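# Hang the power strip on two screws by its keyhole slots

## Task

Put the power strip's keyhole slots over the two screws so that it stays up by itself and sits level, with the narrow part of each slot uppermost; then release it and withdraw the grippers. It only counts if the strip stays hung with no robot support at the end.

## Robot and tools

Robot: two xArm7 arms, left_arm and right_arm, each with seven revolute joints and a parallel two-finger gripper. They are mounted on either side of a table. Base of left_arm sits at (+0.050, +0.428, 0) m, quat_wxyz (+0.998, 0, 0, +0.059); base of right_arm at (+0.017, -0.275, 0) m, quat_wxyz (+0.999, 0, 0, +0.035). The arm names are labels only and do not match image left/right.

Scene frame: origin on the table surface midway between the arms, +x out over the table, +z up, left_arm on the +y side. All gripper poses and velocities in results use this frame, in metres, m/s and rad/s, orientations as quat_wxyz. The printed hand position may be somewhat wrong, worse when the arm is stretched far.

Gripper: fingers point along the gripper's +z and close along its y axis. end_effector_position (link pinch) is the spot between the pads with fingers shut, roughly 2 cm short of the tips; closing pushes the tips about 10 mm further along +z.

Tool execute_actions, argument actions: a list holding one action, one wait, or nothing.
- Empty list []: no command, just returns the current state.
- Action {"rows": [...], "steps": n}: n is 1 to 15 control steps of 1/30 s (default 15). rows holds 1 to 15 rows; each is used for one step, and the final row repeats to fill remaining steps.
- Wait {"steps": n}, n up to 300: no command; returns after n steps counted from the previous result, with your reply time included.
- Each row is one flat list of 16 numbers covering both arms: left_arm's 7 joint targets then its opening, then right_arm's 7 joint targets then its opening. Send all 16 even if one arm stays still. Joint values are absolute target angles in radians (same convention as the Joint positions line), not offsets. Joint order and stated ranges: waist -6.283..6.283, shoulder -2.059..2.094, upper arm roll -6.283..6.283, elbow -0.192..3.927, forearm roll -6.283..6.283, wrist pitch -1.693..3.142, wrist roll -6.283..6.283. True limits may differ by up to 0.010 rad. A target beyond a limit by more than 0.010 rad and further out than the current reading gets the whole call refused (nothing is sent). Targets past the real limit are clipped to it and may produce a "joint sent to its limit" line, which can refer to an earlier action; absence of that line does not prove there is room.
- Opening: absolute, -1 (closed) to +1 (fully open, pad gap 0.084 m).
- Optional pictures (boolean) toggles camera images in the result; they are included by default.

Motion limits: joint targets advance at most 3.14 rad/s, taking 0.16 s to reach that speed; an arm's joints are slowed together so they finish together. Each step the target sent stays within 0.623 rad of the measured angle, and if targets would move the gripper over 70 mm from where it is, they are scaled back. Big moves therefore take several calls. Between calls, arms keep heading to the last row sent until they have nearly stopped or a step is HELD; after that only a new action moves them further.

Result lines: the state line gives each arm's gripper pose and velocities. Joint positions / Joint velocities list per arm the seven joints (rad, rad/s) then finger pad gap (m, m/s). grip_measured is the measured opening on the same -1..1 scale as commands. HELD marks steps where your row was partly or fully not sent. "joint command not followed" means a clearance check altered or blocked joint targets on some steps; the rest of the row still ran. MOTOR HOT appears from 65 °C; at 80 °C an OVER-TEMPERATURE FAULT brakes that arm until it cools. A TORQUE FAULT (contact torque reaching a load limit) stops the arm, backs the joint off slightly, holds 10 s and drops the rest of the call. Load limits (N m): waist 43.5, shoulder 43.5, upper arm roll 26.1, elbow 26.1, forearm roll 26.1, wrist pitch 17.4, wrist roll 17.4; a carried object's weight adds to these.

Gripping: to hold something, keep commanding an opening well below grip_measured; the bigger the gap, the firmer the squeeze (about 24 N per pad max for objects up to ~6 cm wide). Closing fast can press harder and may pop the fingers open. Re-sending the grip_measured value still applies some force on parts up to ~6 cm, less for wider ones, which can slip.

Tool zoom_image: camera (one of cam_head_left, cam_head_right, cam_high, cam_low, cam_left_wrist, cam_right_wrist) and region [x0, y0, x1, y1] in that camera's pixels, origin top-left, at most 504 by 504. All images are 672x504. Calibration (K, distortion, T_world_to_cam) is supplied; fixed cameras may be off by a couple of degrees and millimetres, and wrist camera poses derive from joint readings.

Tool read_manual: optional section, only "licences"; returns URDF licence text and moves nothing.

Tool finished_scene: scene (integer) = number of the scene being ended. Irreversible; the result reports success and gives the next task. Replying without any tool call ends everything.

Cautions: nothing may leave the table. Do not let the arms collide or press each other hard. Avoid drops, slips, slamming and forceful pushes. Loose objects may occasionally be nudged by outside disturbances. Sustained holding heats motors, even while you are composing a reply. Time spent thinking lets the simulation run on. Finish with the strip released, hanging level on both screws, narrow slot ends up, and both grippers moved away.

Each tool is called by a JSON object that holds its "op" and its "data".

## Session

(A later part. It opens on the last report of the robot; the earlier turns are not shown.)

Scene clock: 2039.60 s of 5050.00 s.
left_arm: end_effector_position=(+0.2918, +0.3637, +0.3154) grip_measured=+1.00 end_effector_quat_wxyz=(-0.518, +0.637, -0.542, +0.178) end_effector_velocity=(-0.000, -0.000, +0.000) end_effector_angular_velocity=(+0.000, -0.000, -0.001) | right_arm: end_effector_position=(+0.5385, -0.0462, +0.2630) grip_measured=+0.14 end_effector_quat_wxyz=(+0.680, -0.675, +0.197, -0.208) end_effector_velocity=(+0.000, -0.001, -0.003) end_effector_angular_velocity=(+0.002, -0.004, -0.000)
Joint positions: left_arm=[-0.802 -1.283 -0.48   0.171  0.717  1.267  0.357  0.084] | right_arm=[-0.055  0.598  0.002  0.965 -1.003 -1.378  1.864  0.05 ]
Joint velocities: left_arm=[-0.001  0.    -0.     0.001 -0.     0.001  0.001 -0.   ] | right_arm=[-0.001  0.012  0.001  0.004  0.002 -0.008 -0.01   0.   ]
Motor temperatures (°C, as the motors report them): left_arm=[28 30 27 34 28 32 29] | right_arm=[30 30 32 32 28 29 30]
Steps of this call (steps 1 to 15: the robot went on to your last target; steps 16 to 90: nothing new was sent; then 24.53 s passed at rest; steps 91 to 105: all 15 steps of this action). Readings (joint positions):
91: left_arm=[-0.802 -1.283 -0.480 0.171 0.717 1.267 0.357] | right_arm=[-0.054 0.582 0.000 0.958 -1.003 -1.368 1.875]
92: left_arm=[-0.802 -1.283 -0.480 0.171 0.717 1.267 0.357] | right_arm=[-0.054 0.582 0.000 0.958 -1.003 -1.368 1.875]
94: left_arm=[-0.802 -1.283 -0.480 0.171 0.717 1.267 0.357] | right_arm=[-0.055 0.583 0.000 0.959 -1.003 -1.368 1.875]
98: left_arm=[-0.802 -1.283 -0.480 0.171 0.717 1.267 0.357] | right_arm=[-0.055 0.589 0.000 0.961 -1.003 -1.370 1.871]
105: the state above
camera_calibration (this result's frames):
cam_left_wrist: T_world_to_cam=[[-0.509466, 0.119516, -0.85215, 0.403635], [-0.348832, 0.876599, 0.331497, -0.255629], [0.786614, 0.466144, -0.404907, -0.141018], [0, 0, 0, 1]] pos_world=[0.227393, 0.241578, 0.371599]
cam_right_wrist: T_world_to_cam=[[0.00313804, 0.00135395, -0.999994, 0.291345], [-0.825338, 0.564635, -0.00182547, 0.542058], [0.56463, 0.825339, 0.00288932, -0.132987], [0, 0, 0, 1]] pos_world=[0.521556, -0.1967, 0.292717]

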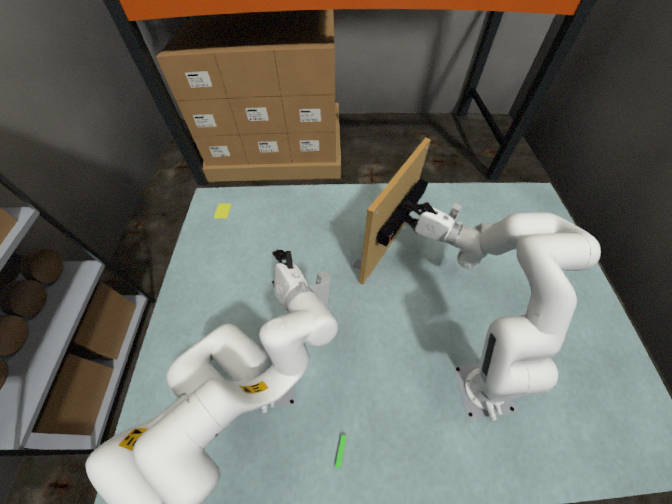

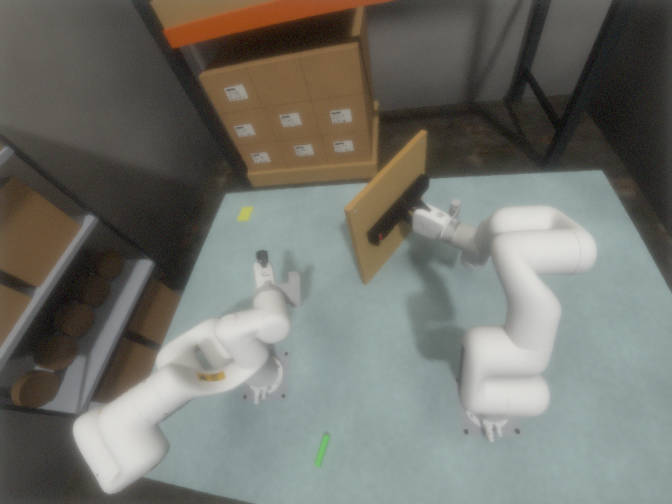

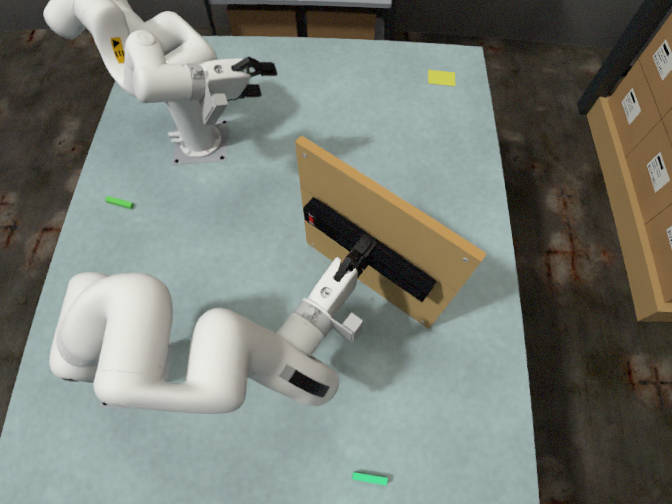

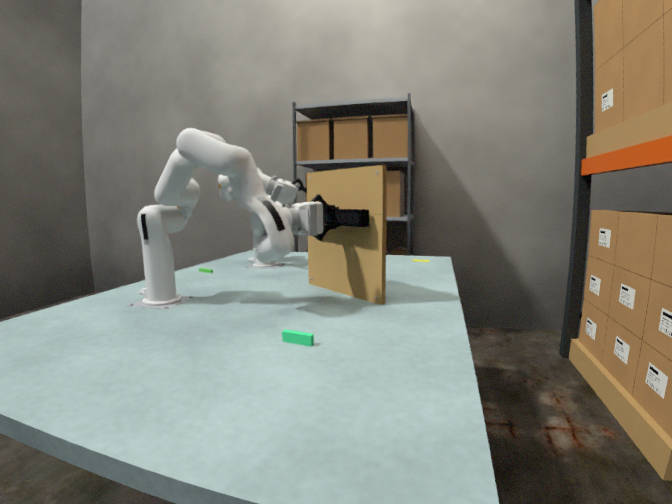

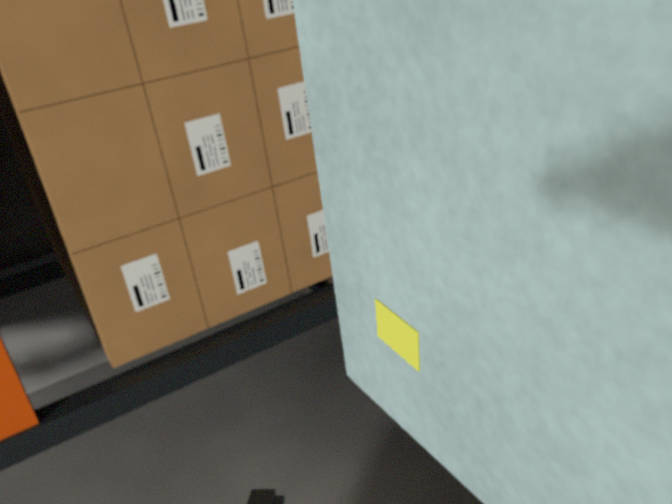

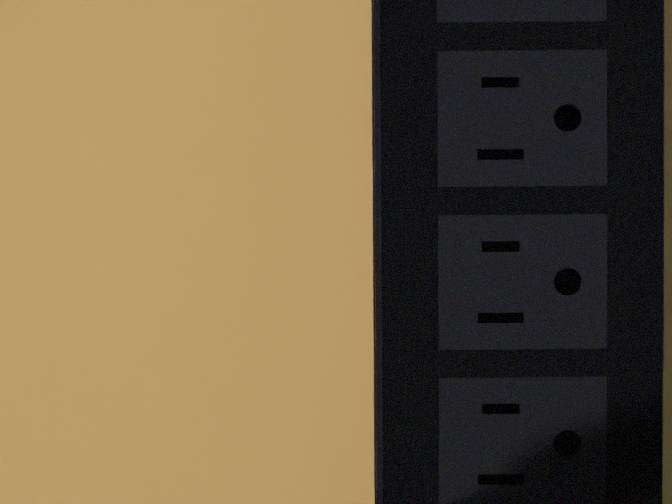

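{"op": "execute_actions", "data": {"actions": [{"rows":[[-0.802,-1.283,-0.48,0.171,0.717,1.267,0.357,1,-0.050,0.594,0,0.9515,-0.982,-1.371,1.854,-1],[-0.802,-1.283,-0.48,0.171,0.717,1.267,0.357,1,-0.050,0.594,0,0.9515,-0.982,-1.371,1.854,-1],[-0.802,-1.283,-0.48,0.171,0.717,1.267,0.357,1,-0.050,0.594,0,0.9515,-0.982,-1.371,1.854,-1],[-0.802,-1.283,-0.48,0.171,0.717,1.267,0.357,1,-0.050,0.594,0,0.9515,-0.982,-1.371,1.854,-1],[-0.802,-1.283,-0.48,0.171,0.717,1.267,0.357,1,-0.050,0.594,0,0.9515,-0.982,-1.371,1.854,-1],[-0.802,-1.283,-0.48,0.171,0.717,1.267,0.357,1,-0.050,0.594,0,0.9515,-0.982,-1.371,1.854,-1],[-0.802,-1.283,-0.48,0.171,0.717,1.267,0.357,1,-0.050,0.600,0,0.9525,-0.982,-1.3734,1.850,-1],[-0.802,-1.283,-0.48,0.171,0.717,1.267,0.357,1,-0.050,0.600,0,0.9525,-0.982,-1.3734,1.850,-1],[-0.802,-1.283,-0.48,0.171,0.717,1.267,0.357,1,-0.050,0.600,0,0.9525,-0.982,-1.3734,1.850,-1],[-0.802,-1.283,-0.48,0.171,0.717,1.267,0.357,1,-0.050,0.606,0,0.9535,-0.982,-1.3758,1.846,-1]],"steps":15}]}}

Scene clock: 2050.40 s of 5050.00 s.
left_arm: end_effector_position=(+0.2918, +0.3637, +0.3154) grip_measured=+1.00 end_effector_quat_wxyz=(-0.518, +0.637, -0.542, +0.178) end_effector_velocity=(+0.000, -0.000, -0.000) end_effector_angular_velocity=(+0.000, +0.000, -0.001) | right_arm: end_effector_position=(+0.5383, -0.0471, +0.2605) grip_measured=+0.14 end_effector_quat_wxyz=(+0.681, -0.672, +0.201, -0.213) end_effector_velocity=(-0.001, -0.001, -0.002) end_effector_angular_velocity=(+0.008, -0.009, +0.003)
Joint positions: left_arm=[-0.802 -1.283 -0.48   0.171  0.717  1.267  0.357  0.084] | right_arm=[-0.05   0.604  0.001  0.954 -0.982 -1.388  1.847  0.05 ]
Joint velocities: left_arm=[-0.001 -0.     0.    -0.001  0.    -0.     0.     0.   ] | right_arm=[ 0.001  0.015 -0.001  0.004  0.003 -0.018 -0.012  0.001]
Motor temperatures (°C, as the motors report them): left_arm=[28 30 27 34 28 32 29] | right_arm=[30 29 32 31 28 30 30]
Steps of this call (steps 1 to 15: the robot went on to your last target; steps 16 to 90: nothing new was sent; then 7.30 s passed at rest; steps 91 to 105: all 15 steps of this action). Readings (joint positions):
91: left_arm=[-0.802 -1.283 -0.480 0.171 0.717 1.267 0.357] | right_arm=[-0.055 0.601 0.000 0.963 -1.003 -1.380 1.863]
92: left_arm=[-0.802 -1.283 -0.480 0.171 0.717 1.267 0.357] | right_arm=[-0.055 0.600 0.000 0.961 -1.000 -1.380 1.861]
94: left_arm=[-0.802 -1.283 -0.480 0.171 0.717 1.267 0.357] | right_arm=[-0.052 0.597 -0.000 0.955 -0.991 -1.379 1.857]
98: left_arm=[-0.802 -1.283 -0.480 0.171 0.717 1.267 0.357] | right_arm=[-0.050 0.596 -0.000 0.951 -0.985 -1.379 1.854]
105: the state above
camera_calibration (this result's frames):
cam_left_wrist: T_world_to_cam=[[-0.509466, 0.119516, -0.85215, 0.403635], [-0.348832, 0.876599, 0.331497, -0.255629], [0.786614, 0.466143, -0.404906, -0.141018], [0, 0, 0, 1]] pos_world=[0.227393, 0.241578, 0.371599]
cam_right_wrist: T_world_to_cam=[[0.00628117, 0.00628345, -0.999961, 0.287339], [-0.818436, 0.574596, -0.00153035, 0.539055], [0.574563, 0.818413, 0.00875173, -0.139332], [0, 0, 0, 1]] pos_world=[0.519432, -0.197513, 0.289372]

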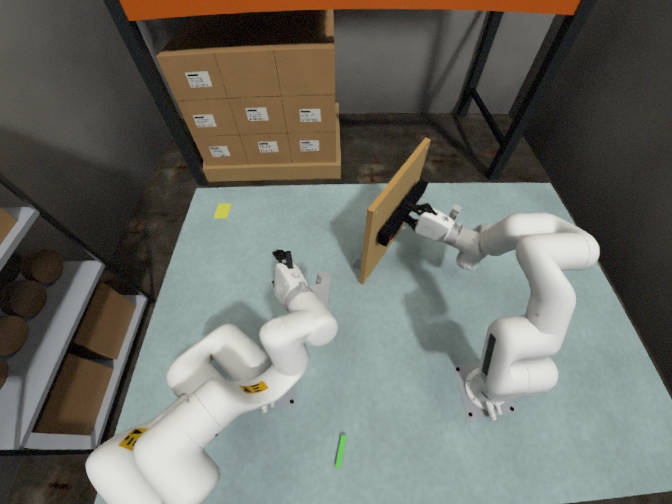

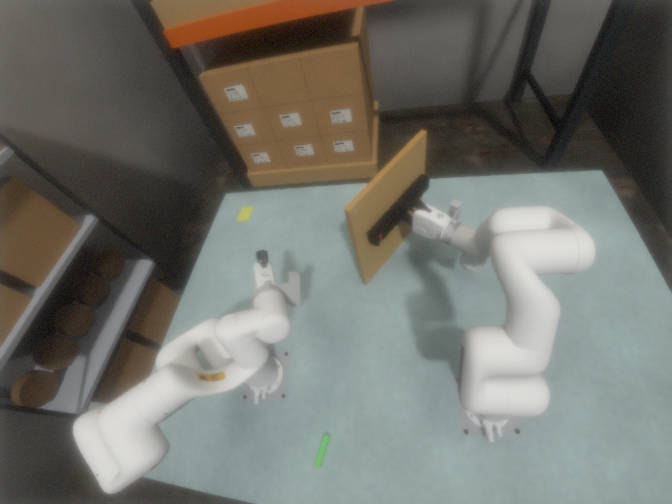

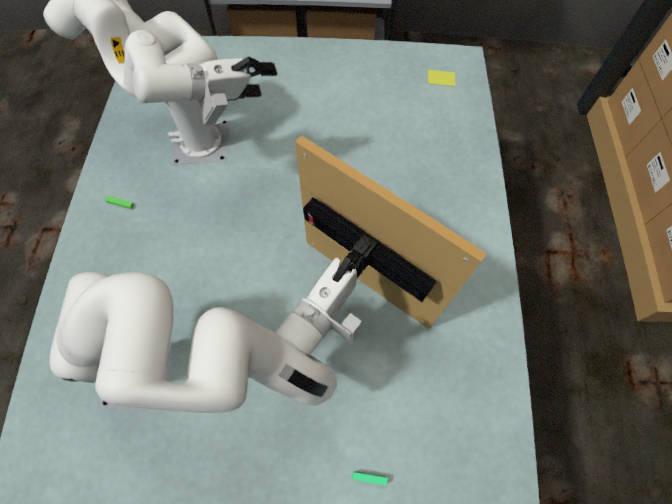

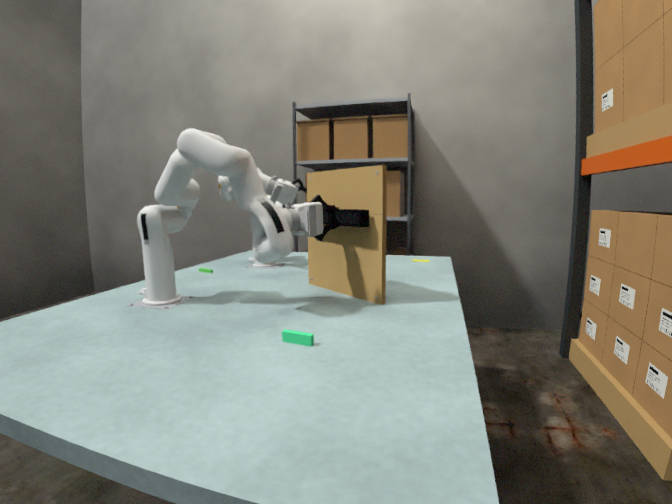

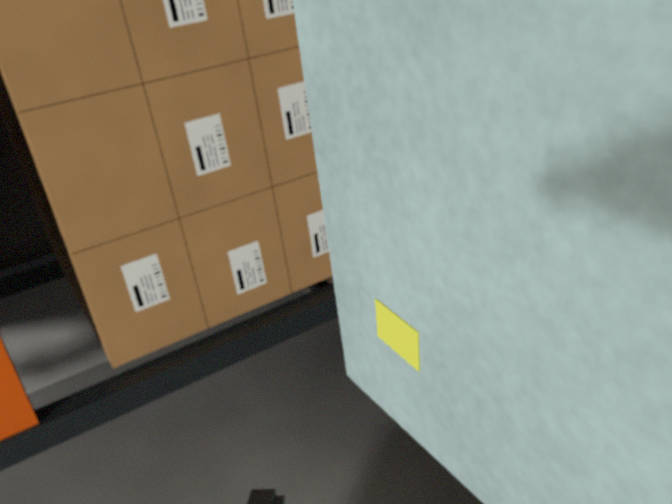

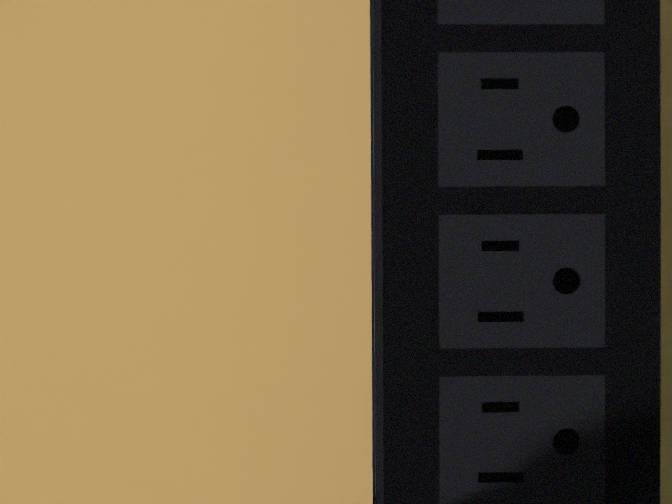

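{"op": "execute_actions", "data": {"actions": [{"rows":[[-0.802,-1.283,-0.48,0.171,0.717,1.267,0.357,1,-0.050,0.612,0,0.9545,-0.982,-1.380,1.842,-1],[-0.802,-1.283,-0.48,0.171,0.717,1.267,0.357,1,-0.050,0.612,0,0.9545,-0.982,-1.380,1.842,-1],[-0.802,-1.283,-0.48,0.171,0.717,1.267,0.357,1,-0.050,0.612,0,0.9545,-0.982,-1.380,1.842,-1],[-0.802,-1.283,-0.48,0.171,0.717,1.267,0.357,1,-0.050,0.612,0,0.9545,-0.982,-1.380,1.842,-1],[-0.802,-1.283,-0.48,0.171,0.717,1.267,0.357,1,-0.050,0.612,0,0.9545,-0.982,-1.380,1.842,-1],[-0.802,-1.283,-0.48,0.171,0.717,1.267,0.357,1,-0.050,0.618,0,0.9555,-0.982,-1.383,1.838,-1]],"steps":15}]}}

Scene clock: 2065.90 s of 5050.00 s.
left_arm: end_effector_position=(+0.2918, +0.3637, +0.3154) grip_measured=+1.00 end_effector_quat_wxyz=(-0.518, +0.637, -0.542, +0.178) end_effector_velocity=(-0.000, +0.000, +0.000) end_effector_angular_velocity=(-0.000, -0.000, +0.001) | right_arm: end_effector_position=(+0.5372, -0.0484, +0.2577) grip_measured=+0.19 end_effector_quat_wxyz=(+0.683, -0.669, +0.199, -0.213) end_effector_velocity=(-0.001, +0.001, -0.001) end_effector_angular_velocity=(+0.002, -0.000, +0.003)
Joint positions: left_arm=[-0.802 -1.283 -0.48   0.171  0.717  1.267  0.357  0.084] | right_arm=[-0.051  0.616 -0.001  0.955 -0.982 -1.403  1.838  0.052]
Joint velocities: left_arm=[-0.001 -0.001 -0.    -0.    -0.     0.001 -0.    -0.   ] | right_arm=[ 0.     0.003  0.001 -0.    -0.001 -0.004 -0.002  0.   ]
Motor temperatures (°C, as the motors report them): left_arm=[28 30 27 34 28 32 29] | right_arm=[30 29 32 31 28 31 30]
Steps of this call (steps 1 to 15: the robot went on to your last target; steps 16 to 90: nothing new was sent; then 12.00 s passed at rest; steps 91 to 105: all 15 steps of this action). Readings (joint positions):
91: left_arm=[-0.802 -1.283 -0.480 0.171 0.717 1.267 0.357] | right_arm=[-0.050 0.606 -0.000 0.953 -0.982 -1.391 1.846]
92: left_arm=[-0.802 -1.283 -0.480 0.171 0.717 1.267 0.357] | right_arm=[-0.050 0.607 0.000 0.954 -0.982 -1.392 1.845]
94: left_arm=[-0.802 -1.283 -0.480 0.171 0.717 1.267 0.357] | right_arm=[-0.050 0.609 0.000 0.955 -0.982 -1.395 1.844]
98: left_arm=[-0.802 -1.283 -0.480 0.171 0.717 1.267 0.357] | right_arm=[-0.050 0.613 -0.000 0.955 -0.982 -1.399 1.840]
105: the state above
camera_calibration (this result's frames):
cam_left_wrist: T_world_to_cam=[[-0.509466, 0.119516, -0.85215, 0.403635], [-0.348832, 0.876599, 0.331497, -0.255629], [0.786613, 0.466144, -0.404907, -0.141018], [0, 0, 0, 1]] pos_world=[0.227393, 0.241578, 0.371599]
cam_right_wrist: T_world_to_cam=[[0.0104416, 0.0123789, -0.999869, 0.282653], [-0.819769, 0.572692, -0.00147057, 0.53952], [0.572599, 0.819677, 0.0161277, -0.138393], [0, 0, 0, 1]] pos_world=[0.518575, -0.19904, 0.285641]

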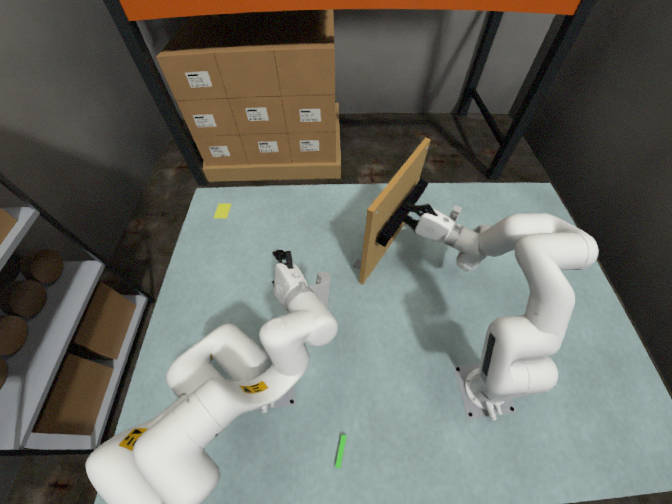

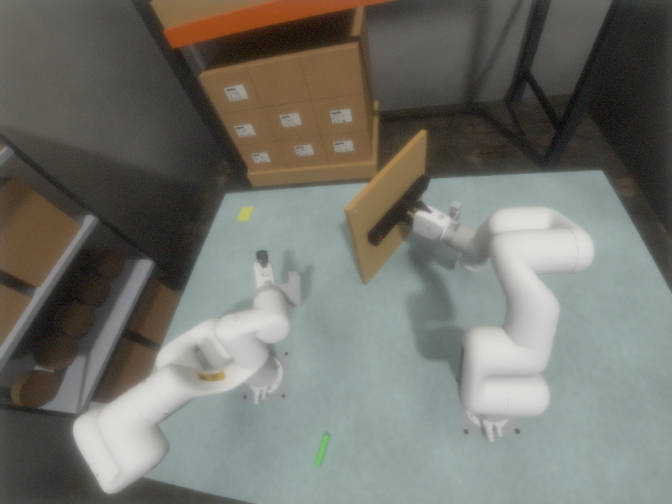

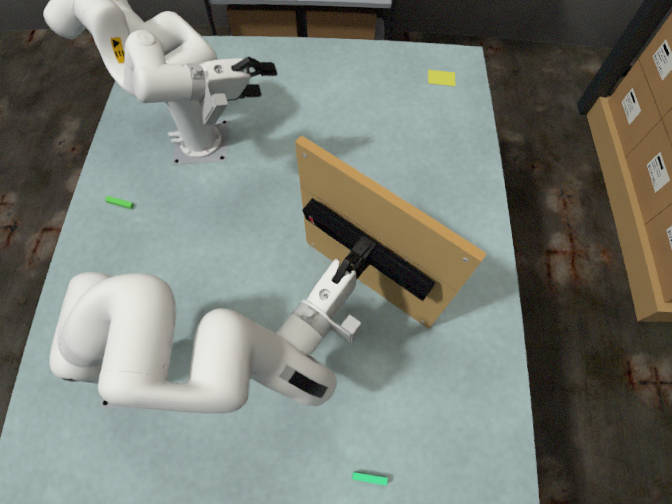

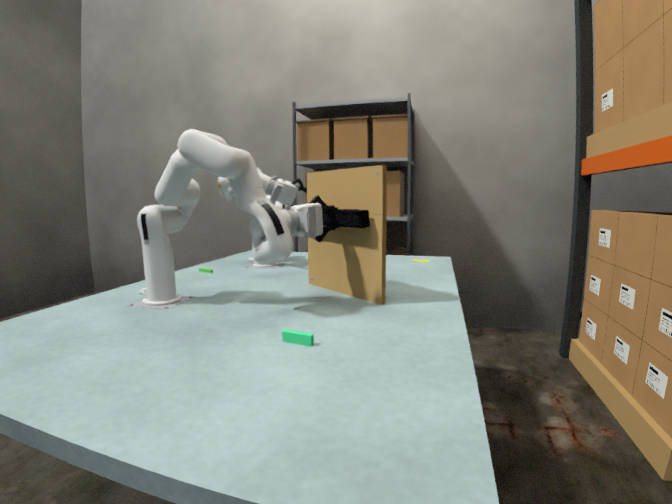

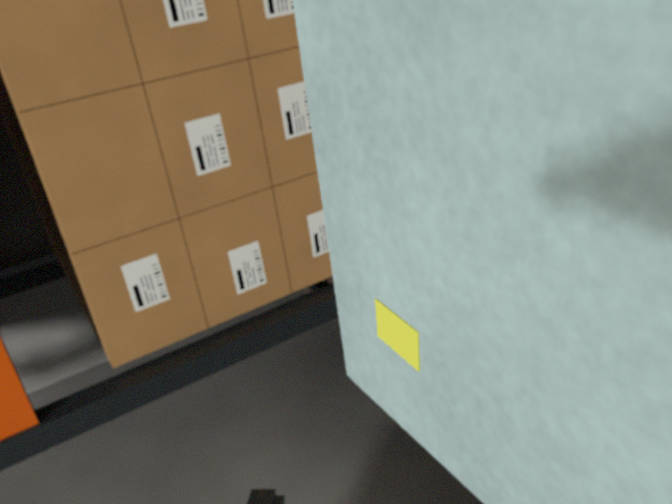

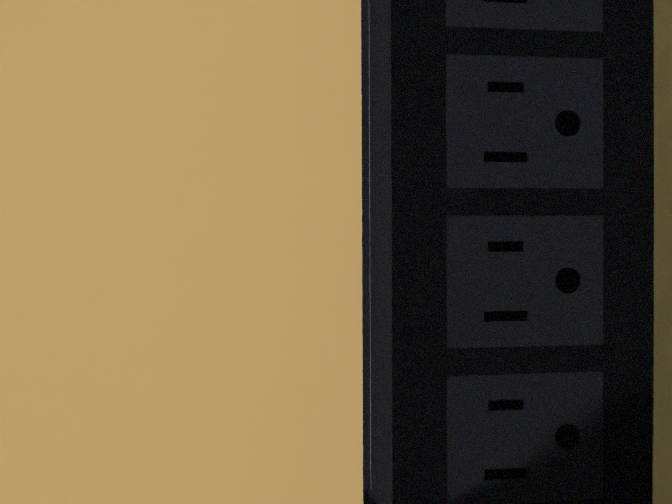

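{"op": "execute_actions", "data": {"actions": [{"rows":[[-0.802,-1.283,-0.48,0.171,0.717,1.267,0.357,1,-0.053,0.594,0,0.958,-0.993,-1.372,1.862,-1],[-0.802,-1.283,-0.48,0.171,0.717,1.267,0.357,1,-0.053,0.594,0,0.958,-0.993,-1.372,1.862,-1],[-0.802,-1.283,-0.48,0.171,0.717,1.267,0.357,1,-0.053,0.594,0,0.958,-0.993,-1.372,1.862,-1],[-0.802,-1.283,-0.48,0.171,0.717,1.267,0.357,1,-0.053,0.594,0,0.958,-0.993,-1.372,1.862,-1],[-0.802,-1.283,-0.48,0.171,0.717,1.267,0.357,1,-0.053,0.594,0,0.958,-0.993,-1.372,1.862,-1],[-0.802,-1.283,-0.48,0.171,0.717,1.267,0.357,1,-0.053,0.594,0,0.958,-0.993,-1.372,1.862,-1],[-0.802,-1.283,-0.48,0.171,0.717,1.267,0.357,1,-0.053,0.594,0,0.958,-0.993,-1.372,1.862,-1],[-0.802,-1.283,-0.48,0.171,0.717,1.267,0.357,1,-0.053,0.594,0,0.958,-0.993,-1.372,1.862,-1],[-0.802,-1.283,-0.48,0.171,0.717,1.267,0.357,1,-0.053,0.588,0,0.957,-0.993,-1.365,1.866,-1]],"steps":15}]}}

Scene clock: 2079.47 s of 5050.00 s.
left_arm: end_effector_position=(+0.2918, +0.3637, +0.3154) grip_measured=+1.00 end_effector_quat_wxyz=(-0.518, +0.637, -0.542, +0.178) end_effector_velocity=(-0.000, +0.000, -0.000) end_effector_angular_velocity=(+0.000, +0.001, +0.001) | right_arm: end_effector_position=(+0.5389, -0.0459, +0.2608) grip_measured=+0.19 end_effector_quat_wxyz=(+0.676, -0.677, +0.203, -0.208) end_effector_velocity=(+0.003, +0.002, +0.003) end_effector_angular_velocity=(-0.013, +0.002, -0.005)
Joint positions: left_arm=[-0.802 -1.283 -0.48   0.171  0.717  1.267  0.357  0.084] | right_arm=[-0.052  0.591  0.001  0.955 -0.994 -1.366  1.865  0.052]
Joint velocities: left_arm=[-0.    -0.     0.001 -0.     0.     0.001 -0.    -0.   ] | right_arm=[-0.    -0.013  0.003  0.004  0.     0.024  0.008 -0.   ]
Motor temperatures (°C, as the motors report them): left_arm=[28 30 27 34 28 32 29] | right_arm=[30 29 32 31 28 32 30]
Steps of this call (steps 1 to 15: the robot went on to your last target; steps 16 to 90: nothing new was sent; then 10.07 s passed at rest; steps 91 to 105: all 15 steps of this action). Readings (joint positions):
91: left_arm=[-0.802 -1.283 -0.480 0.171 0.717 1.267 0.357] | right_arm=[-0.050 0.617 -0.000 0.956 -0.982 -1.404 1.838]
92: left_arm=[-0.802 -1.283 -0.480 0.171 0.717 1.267 0.357] | right_arm=[-0.050 0.614 -0.000 0.955 -0.984 -1.402 1.842]
94: left_arm=[-0.802 -1.283 -0.480 0.171 0.717 1.267 0.357] | right_arm=[-0.052 0.606 -0.001 0.954 -0.990 -1.391 1.852]
98: left_arm=[-0.802 -1.283 -0.480 0.171 0.717 1.267 0.357] | right_arm=[-0.052 0.599 -0.001 0.954 -0.993 -1.380 1.860]
105: the state above
camera_calibration (this result's frames):
cam_left_wrist: T_world_to_cam=[[-0.509466, 0.119516, -0.85215, 0.403635], [-0.348832, 0.876599, 0.331497, -0.255629], [0.786614, 0.466144, -0.404907, -0.141018], [0, 0, 0, 1]] pos_world=[0.227393, 0.241578, 0.371599]
cam_right_wrist: T_world_to_cam=[[-0.00798645, -0.00526788, -0.999954, 0.294842], [-0.820033, 0.572305, 0.00353448, 0.538222], [0.57226, 0.820024, -0.00889052, -0.13472], [0, 0, 0, 1]] pos_world=[0.52081, -0.196, 0.291729]

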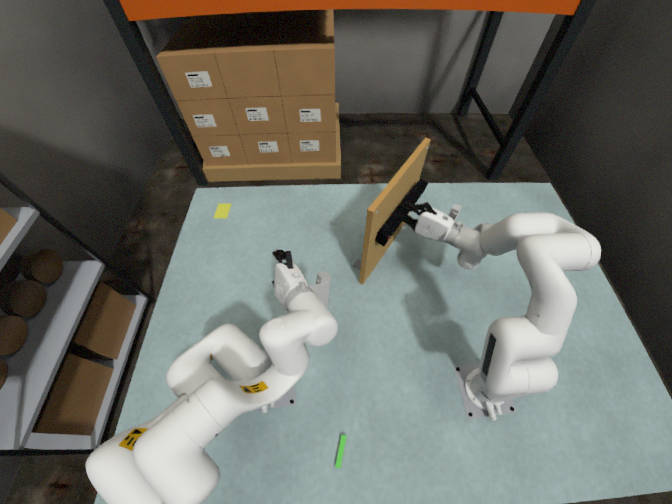

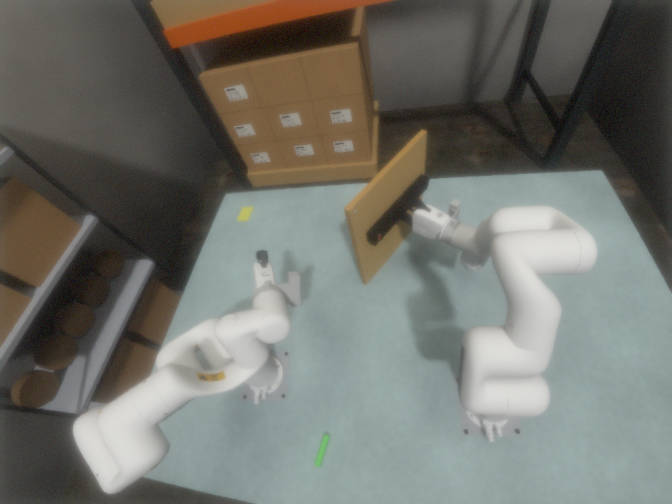

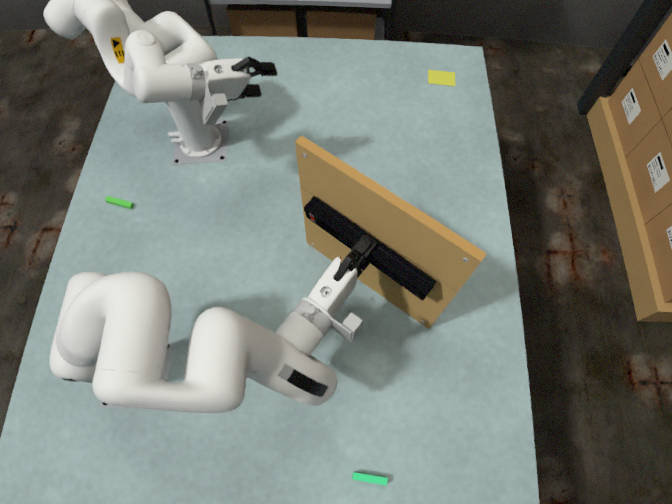

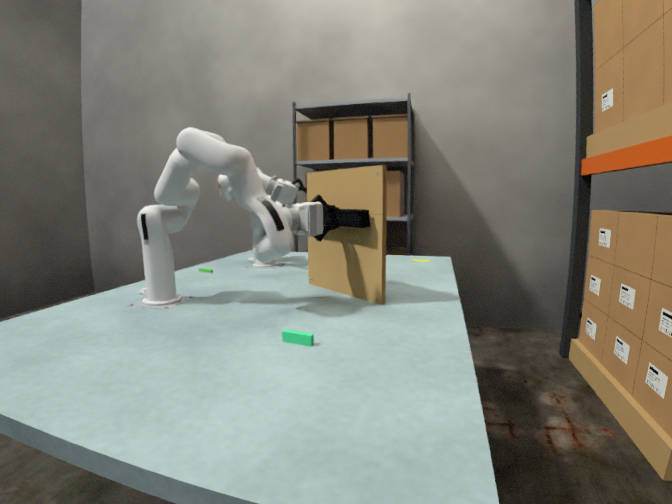

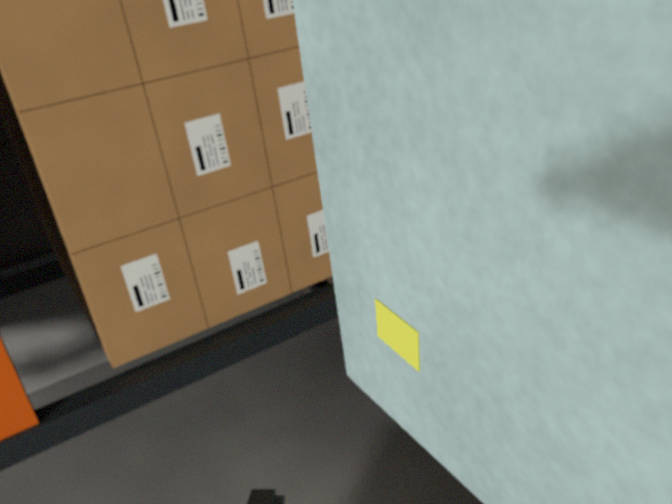

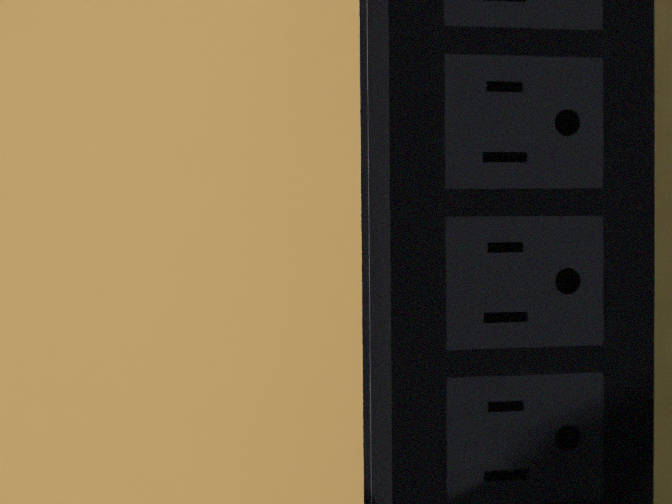

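{"op": "execute_actions", "data": {"actions": [{"rows":[[-0.802,-1.283,-0.48,0.171,0.717,1.267,0.357,1,-0.045,0.5905,0,0.9635,-0.986,-1.361,1.868,-1]],"steps":15}]}}

{"op": "zoom_image", "data": {"camera": "cam_low", "region": [310,185,400,245]}}

Scene clock: 2090.07 s of 5050.00 s.
left_arm: end_effector_position=(+0.2918, +0.3637, +0.3154) grip_measured=+1.00 end_effector_quat_wxyz=(-0.518, +0.637, -0.542, +0.178) end_effector_velocity=(+0.000, -0.001, +0.000) end_effector_angular_velocity=(-0.001, -0.000, -0.001) | right_arm: end_effector_position=(+0.5418, -0.0441, +0.2635) grip_measured=+0.17 end_effector_quat_wxyz=(+0.676, -0.676, +0.203, -0.211) end_effector_velocity=(-0.000, +0.001, +0.000) end_effector_angular_velocity=(+0.000, -0.001, +0.002)
Joint positions: left_arm=[-0.802 -1.283 -0.48   0.171  0.717  1.267  0.357  0.084] | right_arm=[-0.046  0.591 -0.001  0.964 -0.986 -1.361  1.868  0.052]
Joint velocities: left_arm=[-0.     0.     0.     0.001 -0.    -0.001 -0.     0.   ] | right_arm=[ 0.001 -0.     0.002  0.001 -0.     0.001  0.    -0.   ]
Motor temperatures (°C, as the motors report them): left_arm=[28 30 27 34 28 32 29] | right_arm=[30 29 32 31 28 31 30]
Steps of this call (steps 1 to 15: the robot went on to your last target; steps 16 to 90: nothing new was sent; then 7.10 s passed at rest; steps 91 to 105: all 15 steps of this action). Readings (joint positions):
91: left_arm=[-0.802 -1.283 -0.480 0.171 0.717 1.267 0.357] | right_arm=[-0.053 0.588 -0.000 0.957 -0.993 -1.365 1.866]
92: left_arm=[-0.802 -1.283 -0.480 0.171 0.717 1.267 0.357] | right_arm=[-0.052 0.588 -0.000 0.958 -0.992 -1.364 1.866]
94: left_arm=[-0.802 -1.283 -0.480 0.171 0.717 1.267 0.357] | right_arm=[-0.048 0.590 -0.001 0.961 -0.988 -1.363 1.867]
98: left_arm=[-0.802 -1.283 -0.480 0.171 0.717 1.267 0.357] | right_arm=[-0.046 0.590 -0.001 0.963 -0.986 -1.361 1.868]
105: the state above
camera_calibration (this result's frames):
cam_left_wrist: T_world_to_cam=[[-0.509466, 0.119516, -0.85215, 0.403635], [-0.348832, 0.876599, 0.331497, -0.255629], [0.786614, 0.466144, -0.404907, -0.141018], [0, 0, 0, 1]] pos_world=[0.227393, 0.241578, 0.371599]
cam_right_wrist: T_world_to_cam=[[-0.00309006, -0.00506761, -0.999982, 0.294879], [-0.817812, 0.575485, -0.000389247, 0.539597], [0.575477, 0.817797, -0.00592264, -0.140458], [0, 0, 0, 1]] pos_world=[0.523031, -0.194169, 0.294252]

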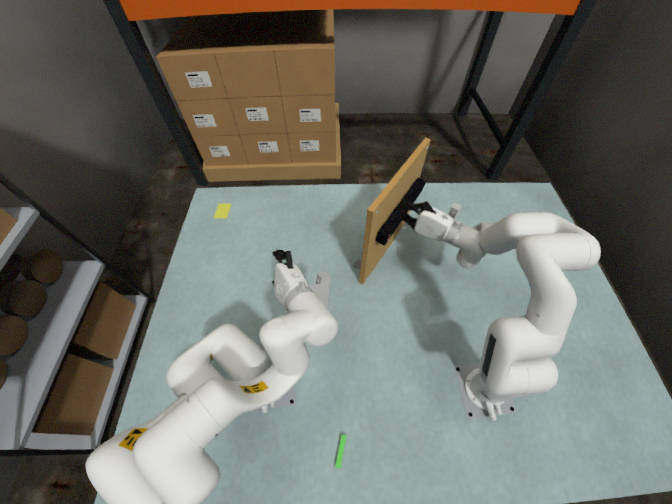

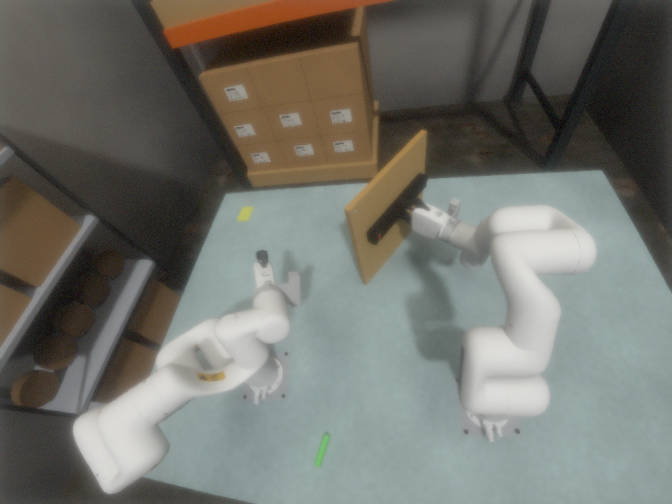

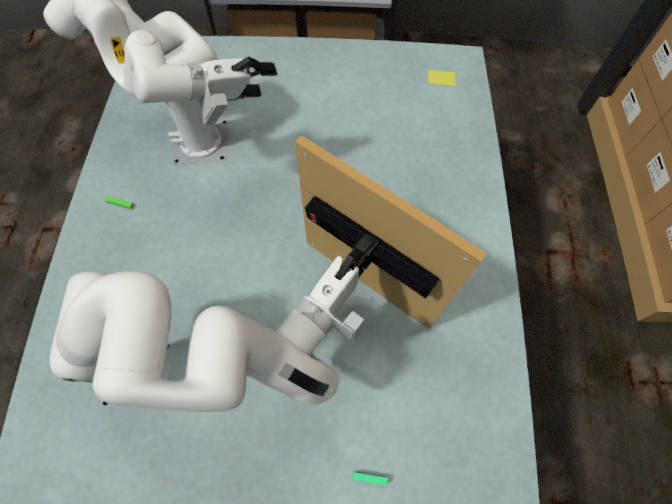

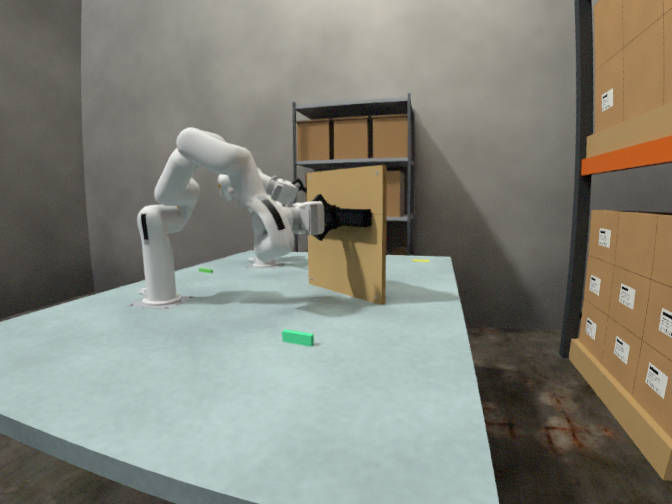

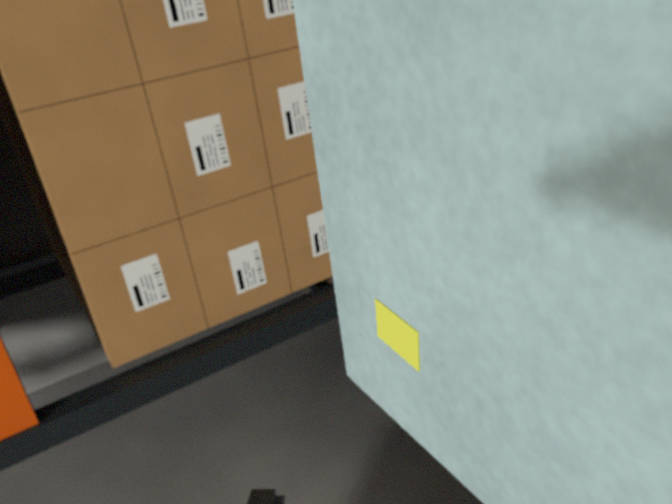

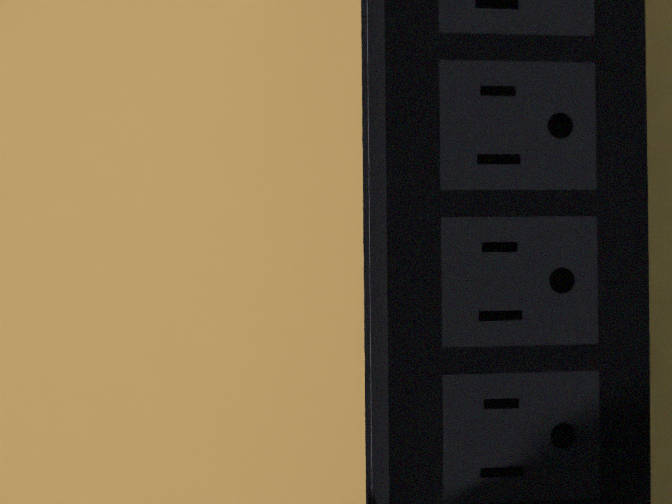

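Region (310, 185, 400, 245) of cam_low's 672x504 image, scaled by 5.600, with more detail than that image has.

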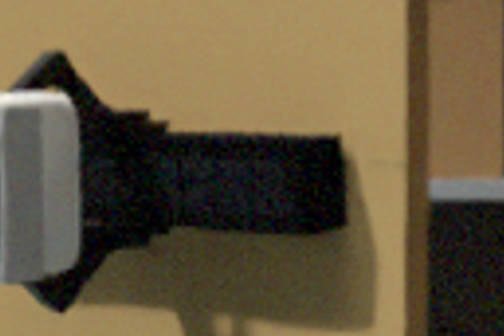

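{"op": "execute_actions", "data": {"actions": [{"rows":[[-0.802,-1.283,-0.48,0.171,0.717,1.267,0.357,1,-0.036,0.593,0,0.970,-0.976,-1.357,1.870,-1]],"steps":15}]}}

Scene clock: 2093.83 s of 5050.00 s.
left_arm: end_effector_position=(+0.2918, +0.3637, +0.3154) grip_measured=+1.00 end_effector_quat_wxyz=(-0.518, +0.637, -0.542, +0.178) end_effector_velocity=(-0.000, -0.000, +0.000) end_effector_angular_velocity=(-0.000, -0.000, -0.000) | right_arm: end_effector_position=(+0.5434, -0.0405, +0.2643) grip_measured=+0.15 end_effector_quat_wxyz=(+0.676, -0.676, +0.203, -0.212) end_effector_velocity=(+0.000, +0.001, -0.001) end_effector_angular_velocity=(-0.002, +0.001, +0.001)
Joint positions: left_arm=[-0.802 -1.283 -0.48   0.171  0.717  1.267  0.357  0.084] | right_arm=[-0.036  0.593 -0.     0.97  -0.976 -1.357  1.87   0.051]
Joint velocities: left_arm=[-0.     0.001 -0.     0.001  0.     0.    -0.001  0.   ] | right_arm=[ 0.002  0.001  0.001  0.002  0.     0.004  0.    -0.   ]
Motor temperatures (°C, as the motors report them): left_arm=[28 30 27 34 28 32 29] | right_arm=[30 29 32 32 28 31 30]
Steps of this call (steps 1 to 15: the robot went on to your last target; steps 16 to 90: nothing new was sent; then 0.27 s passed at rest; steps 91 to 105: all 15 steps of this action). Readings (joint positions):
91: left_arm=[-0.802 -1.283 -0.480 0.171 0.717 1.267 0.357] | right_arm=[-0.045 0.591 -0.000 0.964 -0.986 -1.361 1.868]
92: left_arm=[-0.802 -1.283 -0.480 0.171 0.717 1.267 0.357] | right_arm=[-0.044 0.591 -0.000 0.965 -0.984 -1.360 1.868]
94: left_arm=[-0.802 -1.283 -0.480 0.171 0.717 1.267 0.357] | right_arm=[-0.040 0.592 -0.001 0.967 -0.980 -1.359 1.869]
98: left_arm=[-0.802 -1.283 -0.480 0.171 0.717 1.267 0.357] | right_arm=[-0.037 0.592 -0.001 0.969 -0.977 -1.358 1.870]
105: the state above
camera_calibration (this result's frames):
cam_left_wrist: T_world_to_cam=[[-0.509466, 0.119516, -0.85215, 0.403635], [-0.348832, 0.876599, 0.331497, -0.255629], [0.786613, 0.466144, -0.404906, -0.141018], [0, 0, 0, 1]] pos_world=[0.227393, 0.241578, 0.371599]
cam_right_wrist: T_world_to_cam=[[-0.00251412, -0.00287759, -0.999993, 0.295543], [-0.817396, 0.576076, 0.000397322, 0.538365], [0.576071, 0.817391, -0.00380046, -0.145279], [0, 0, 0, 1]] pos_world=[0.524491, -0.190539, 0.294775]

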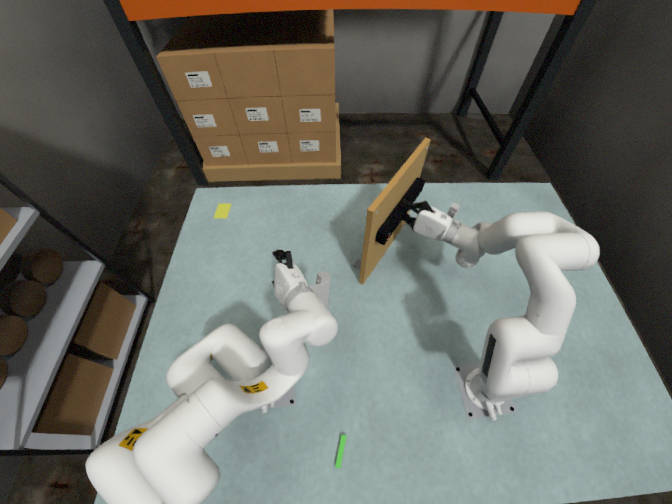

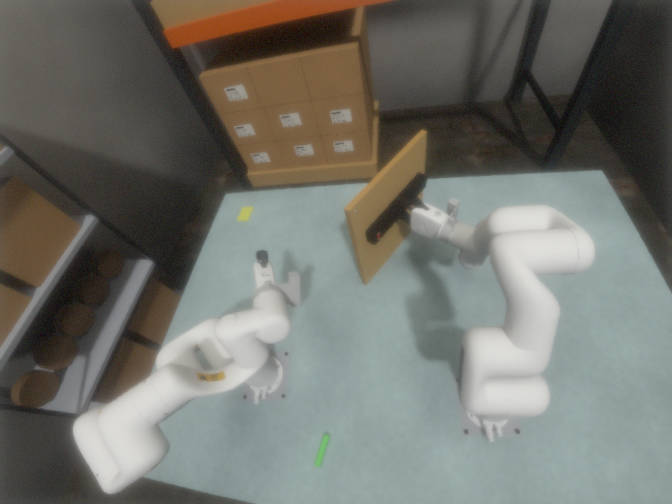

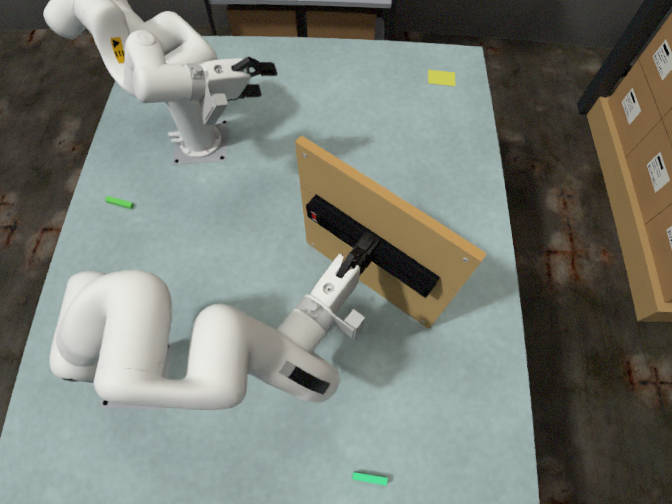

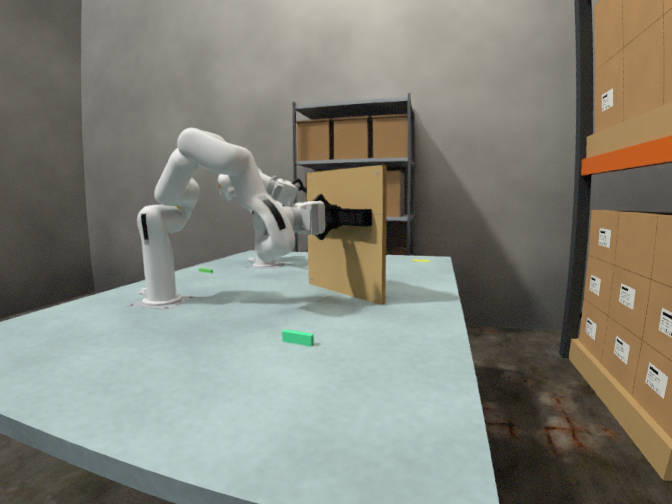

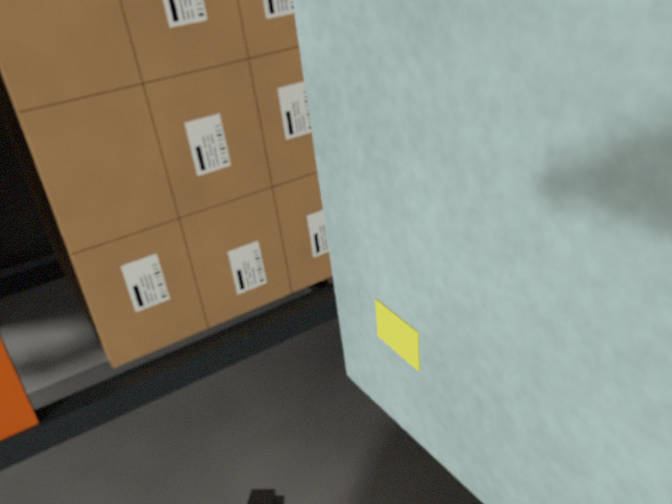

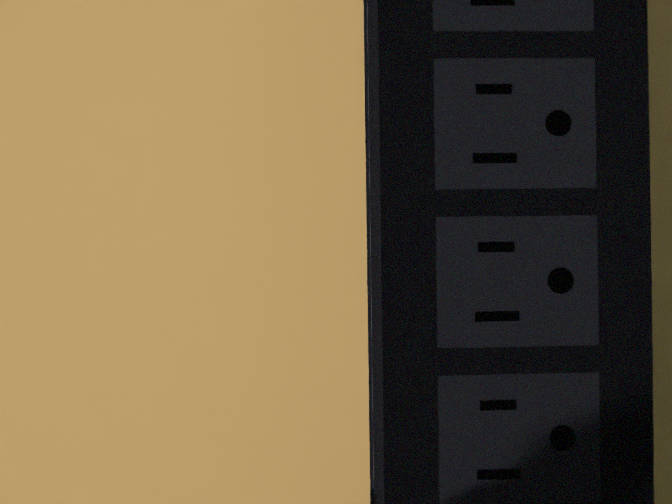

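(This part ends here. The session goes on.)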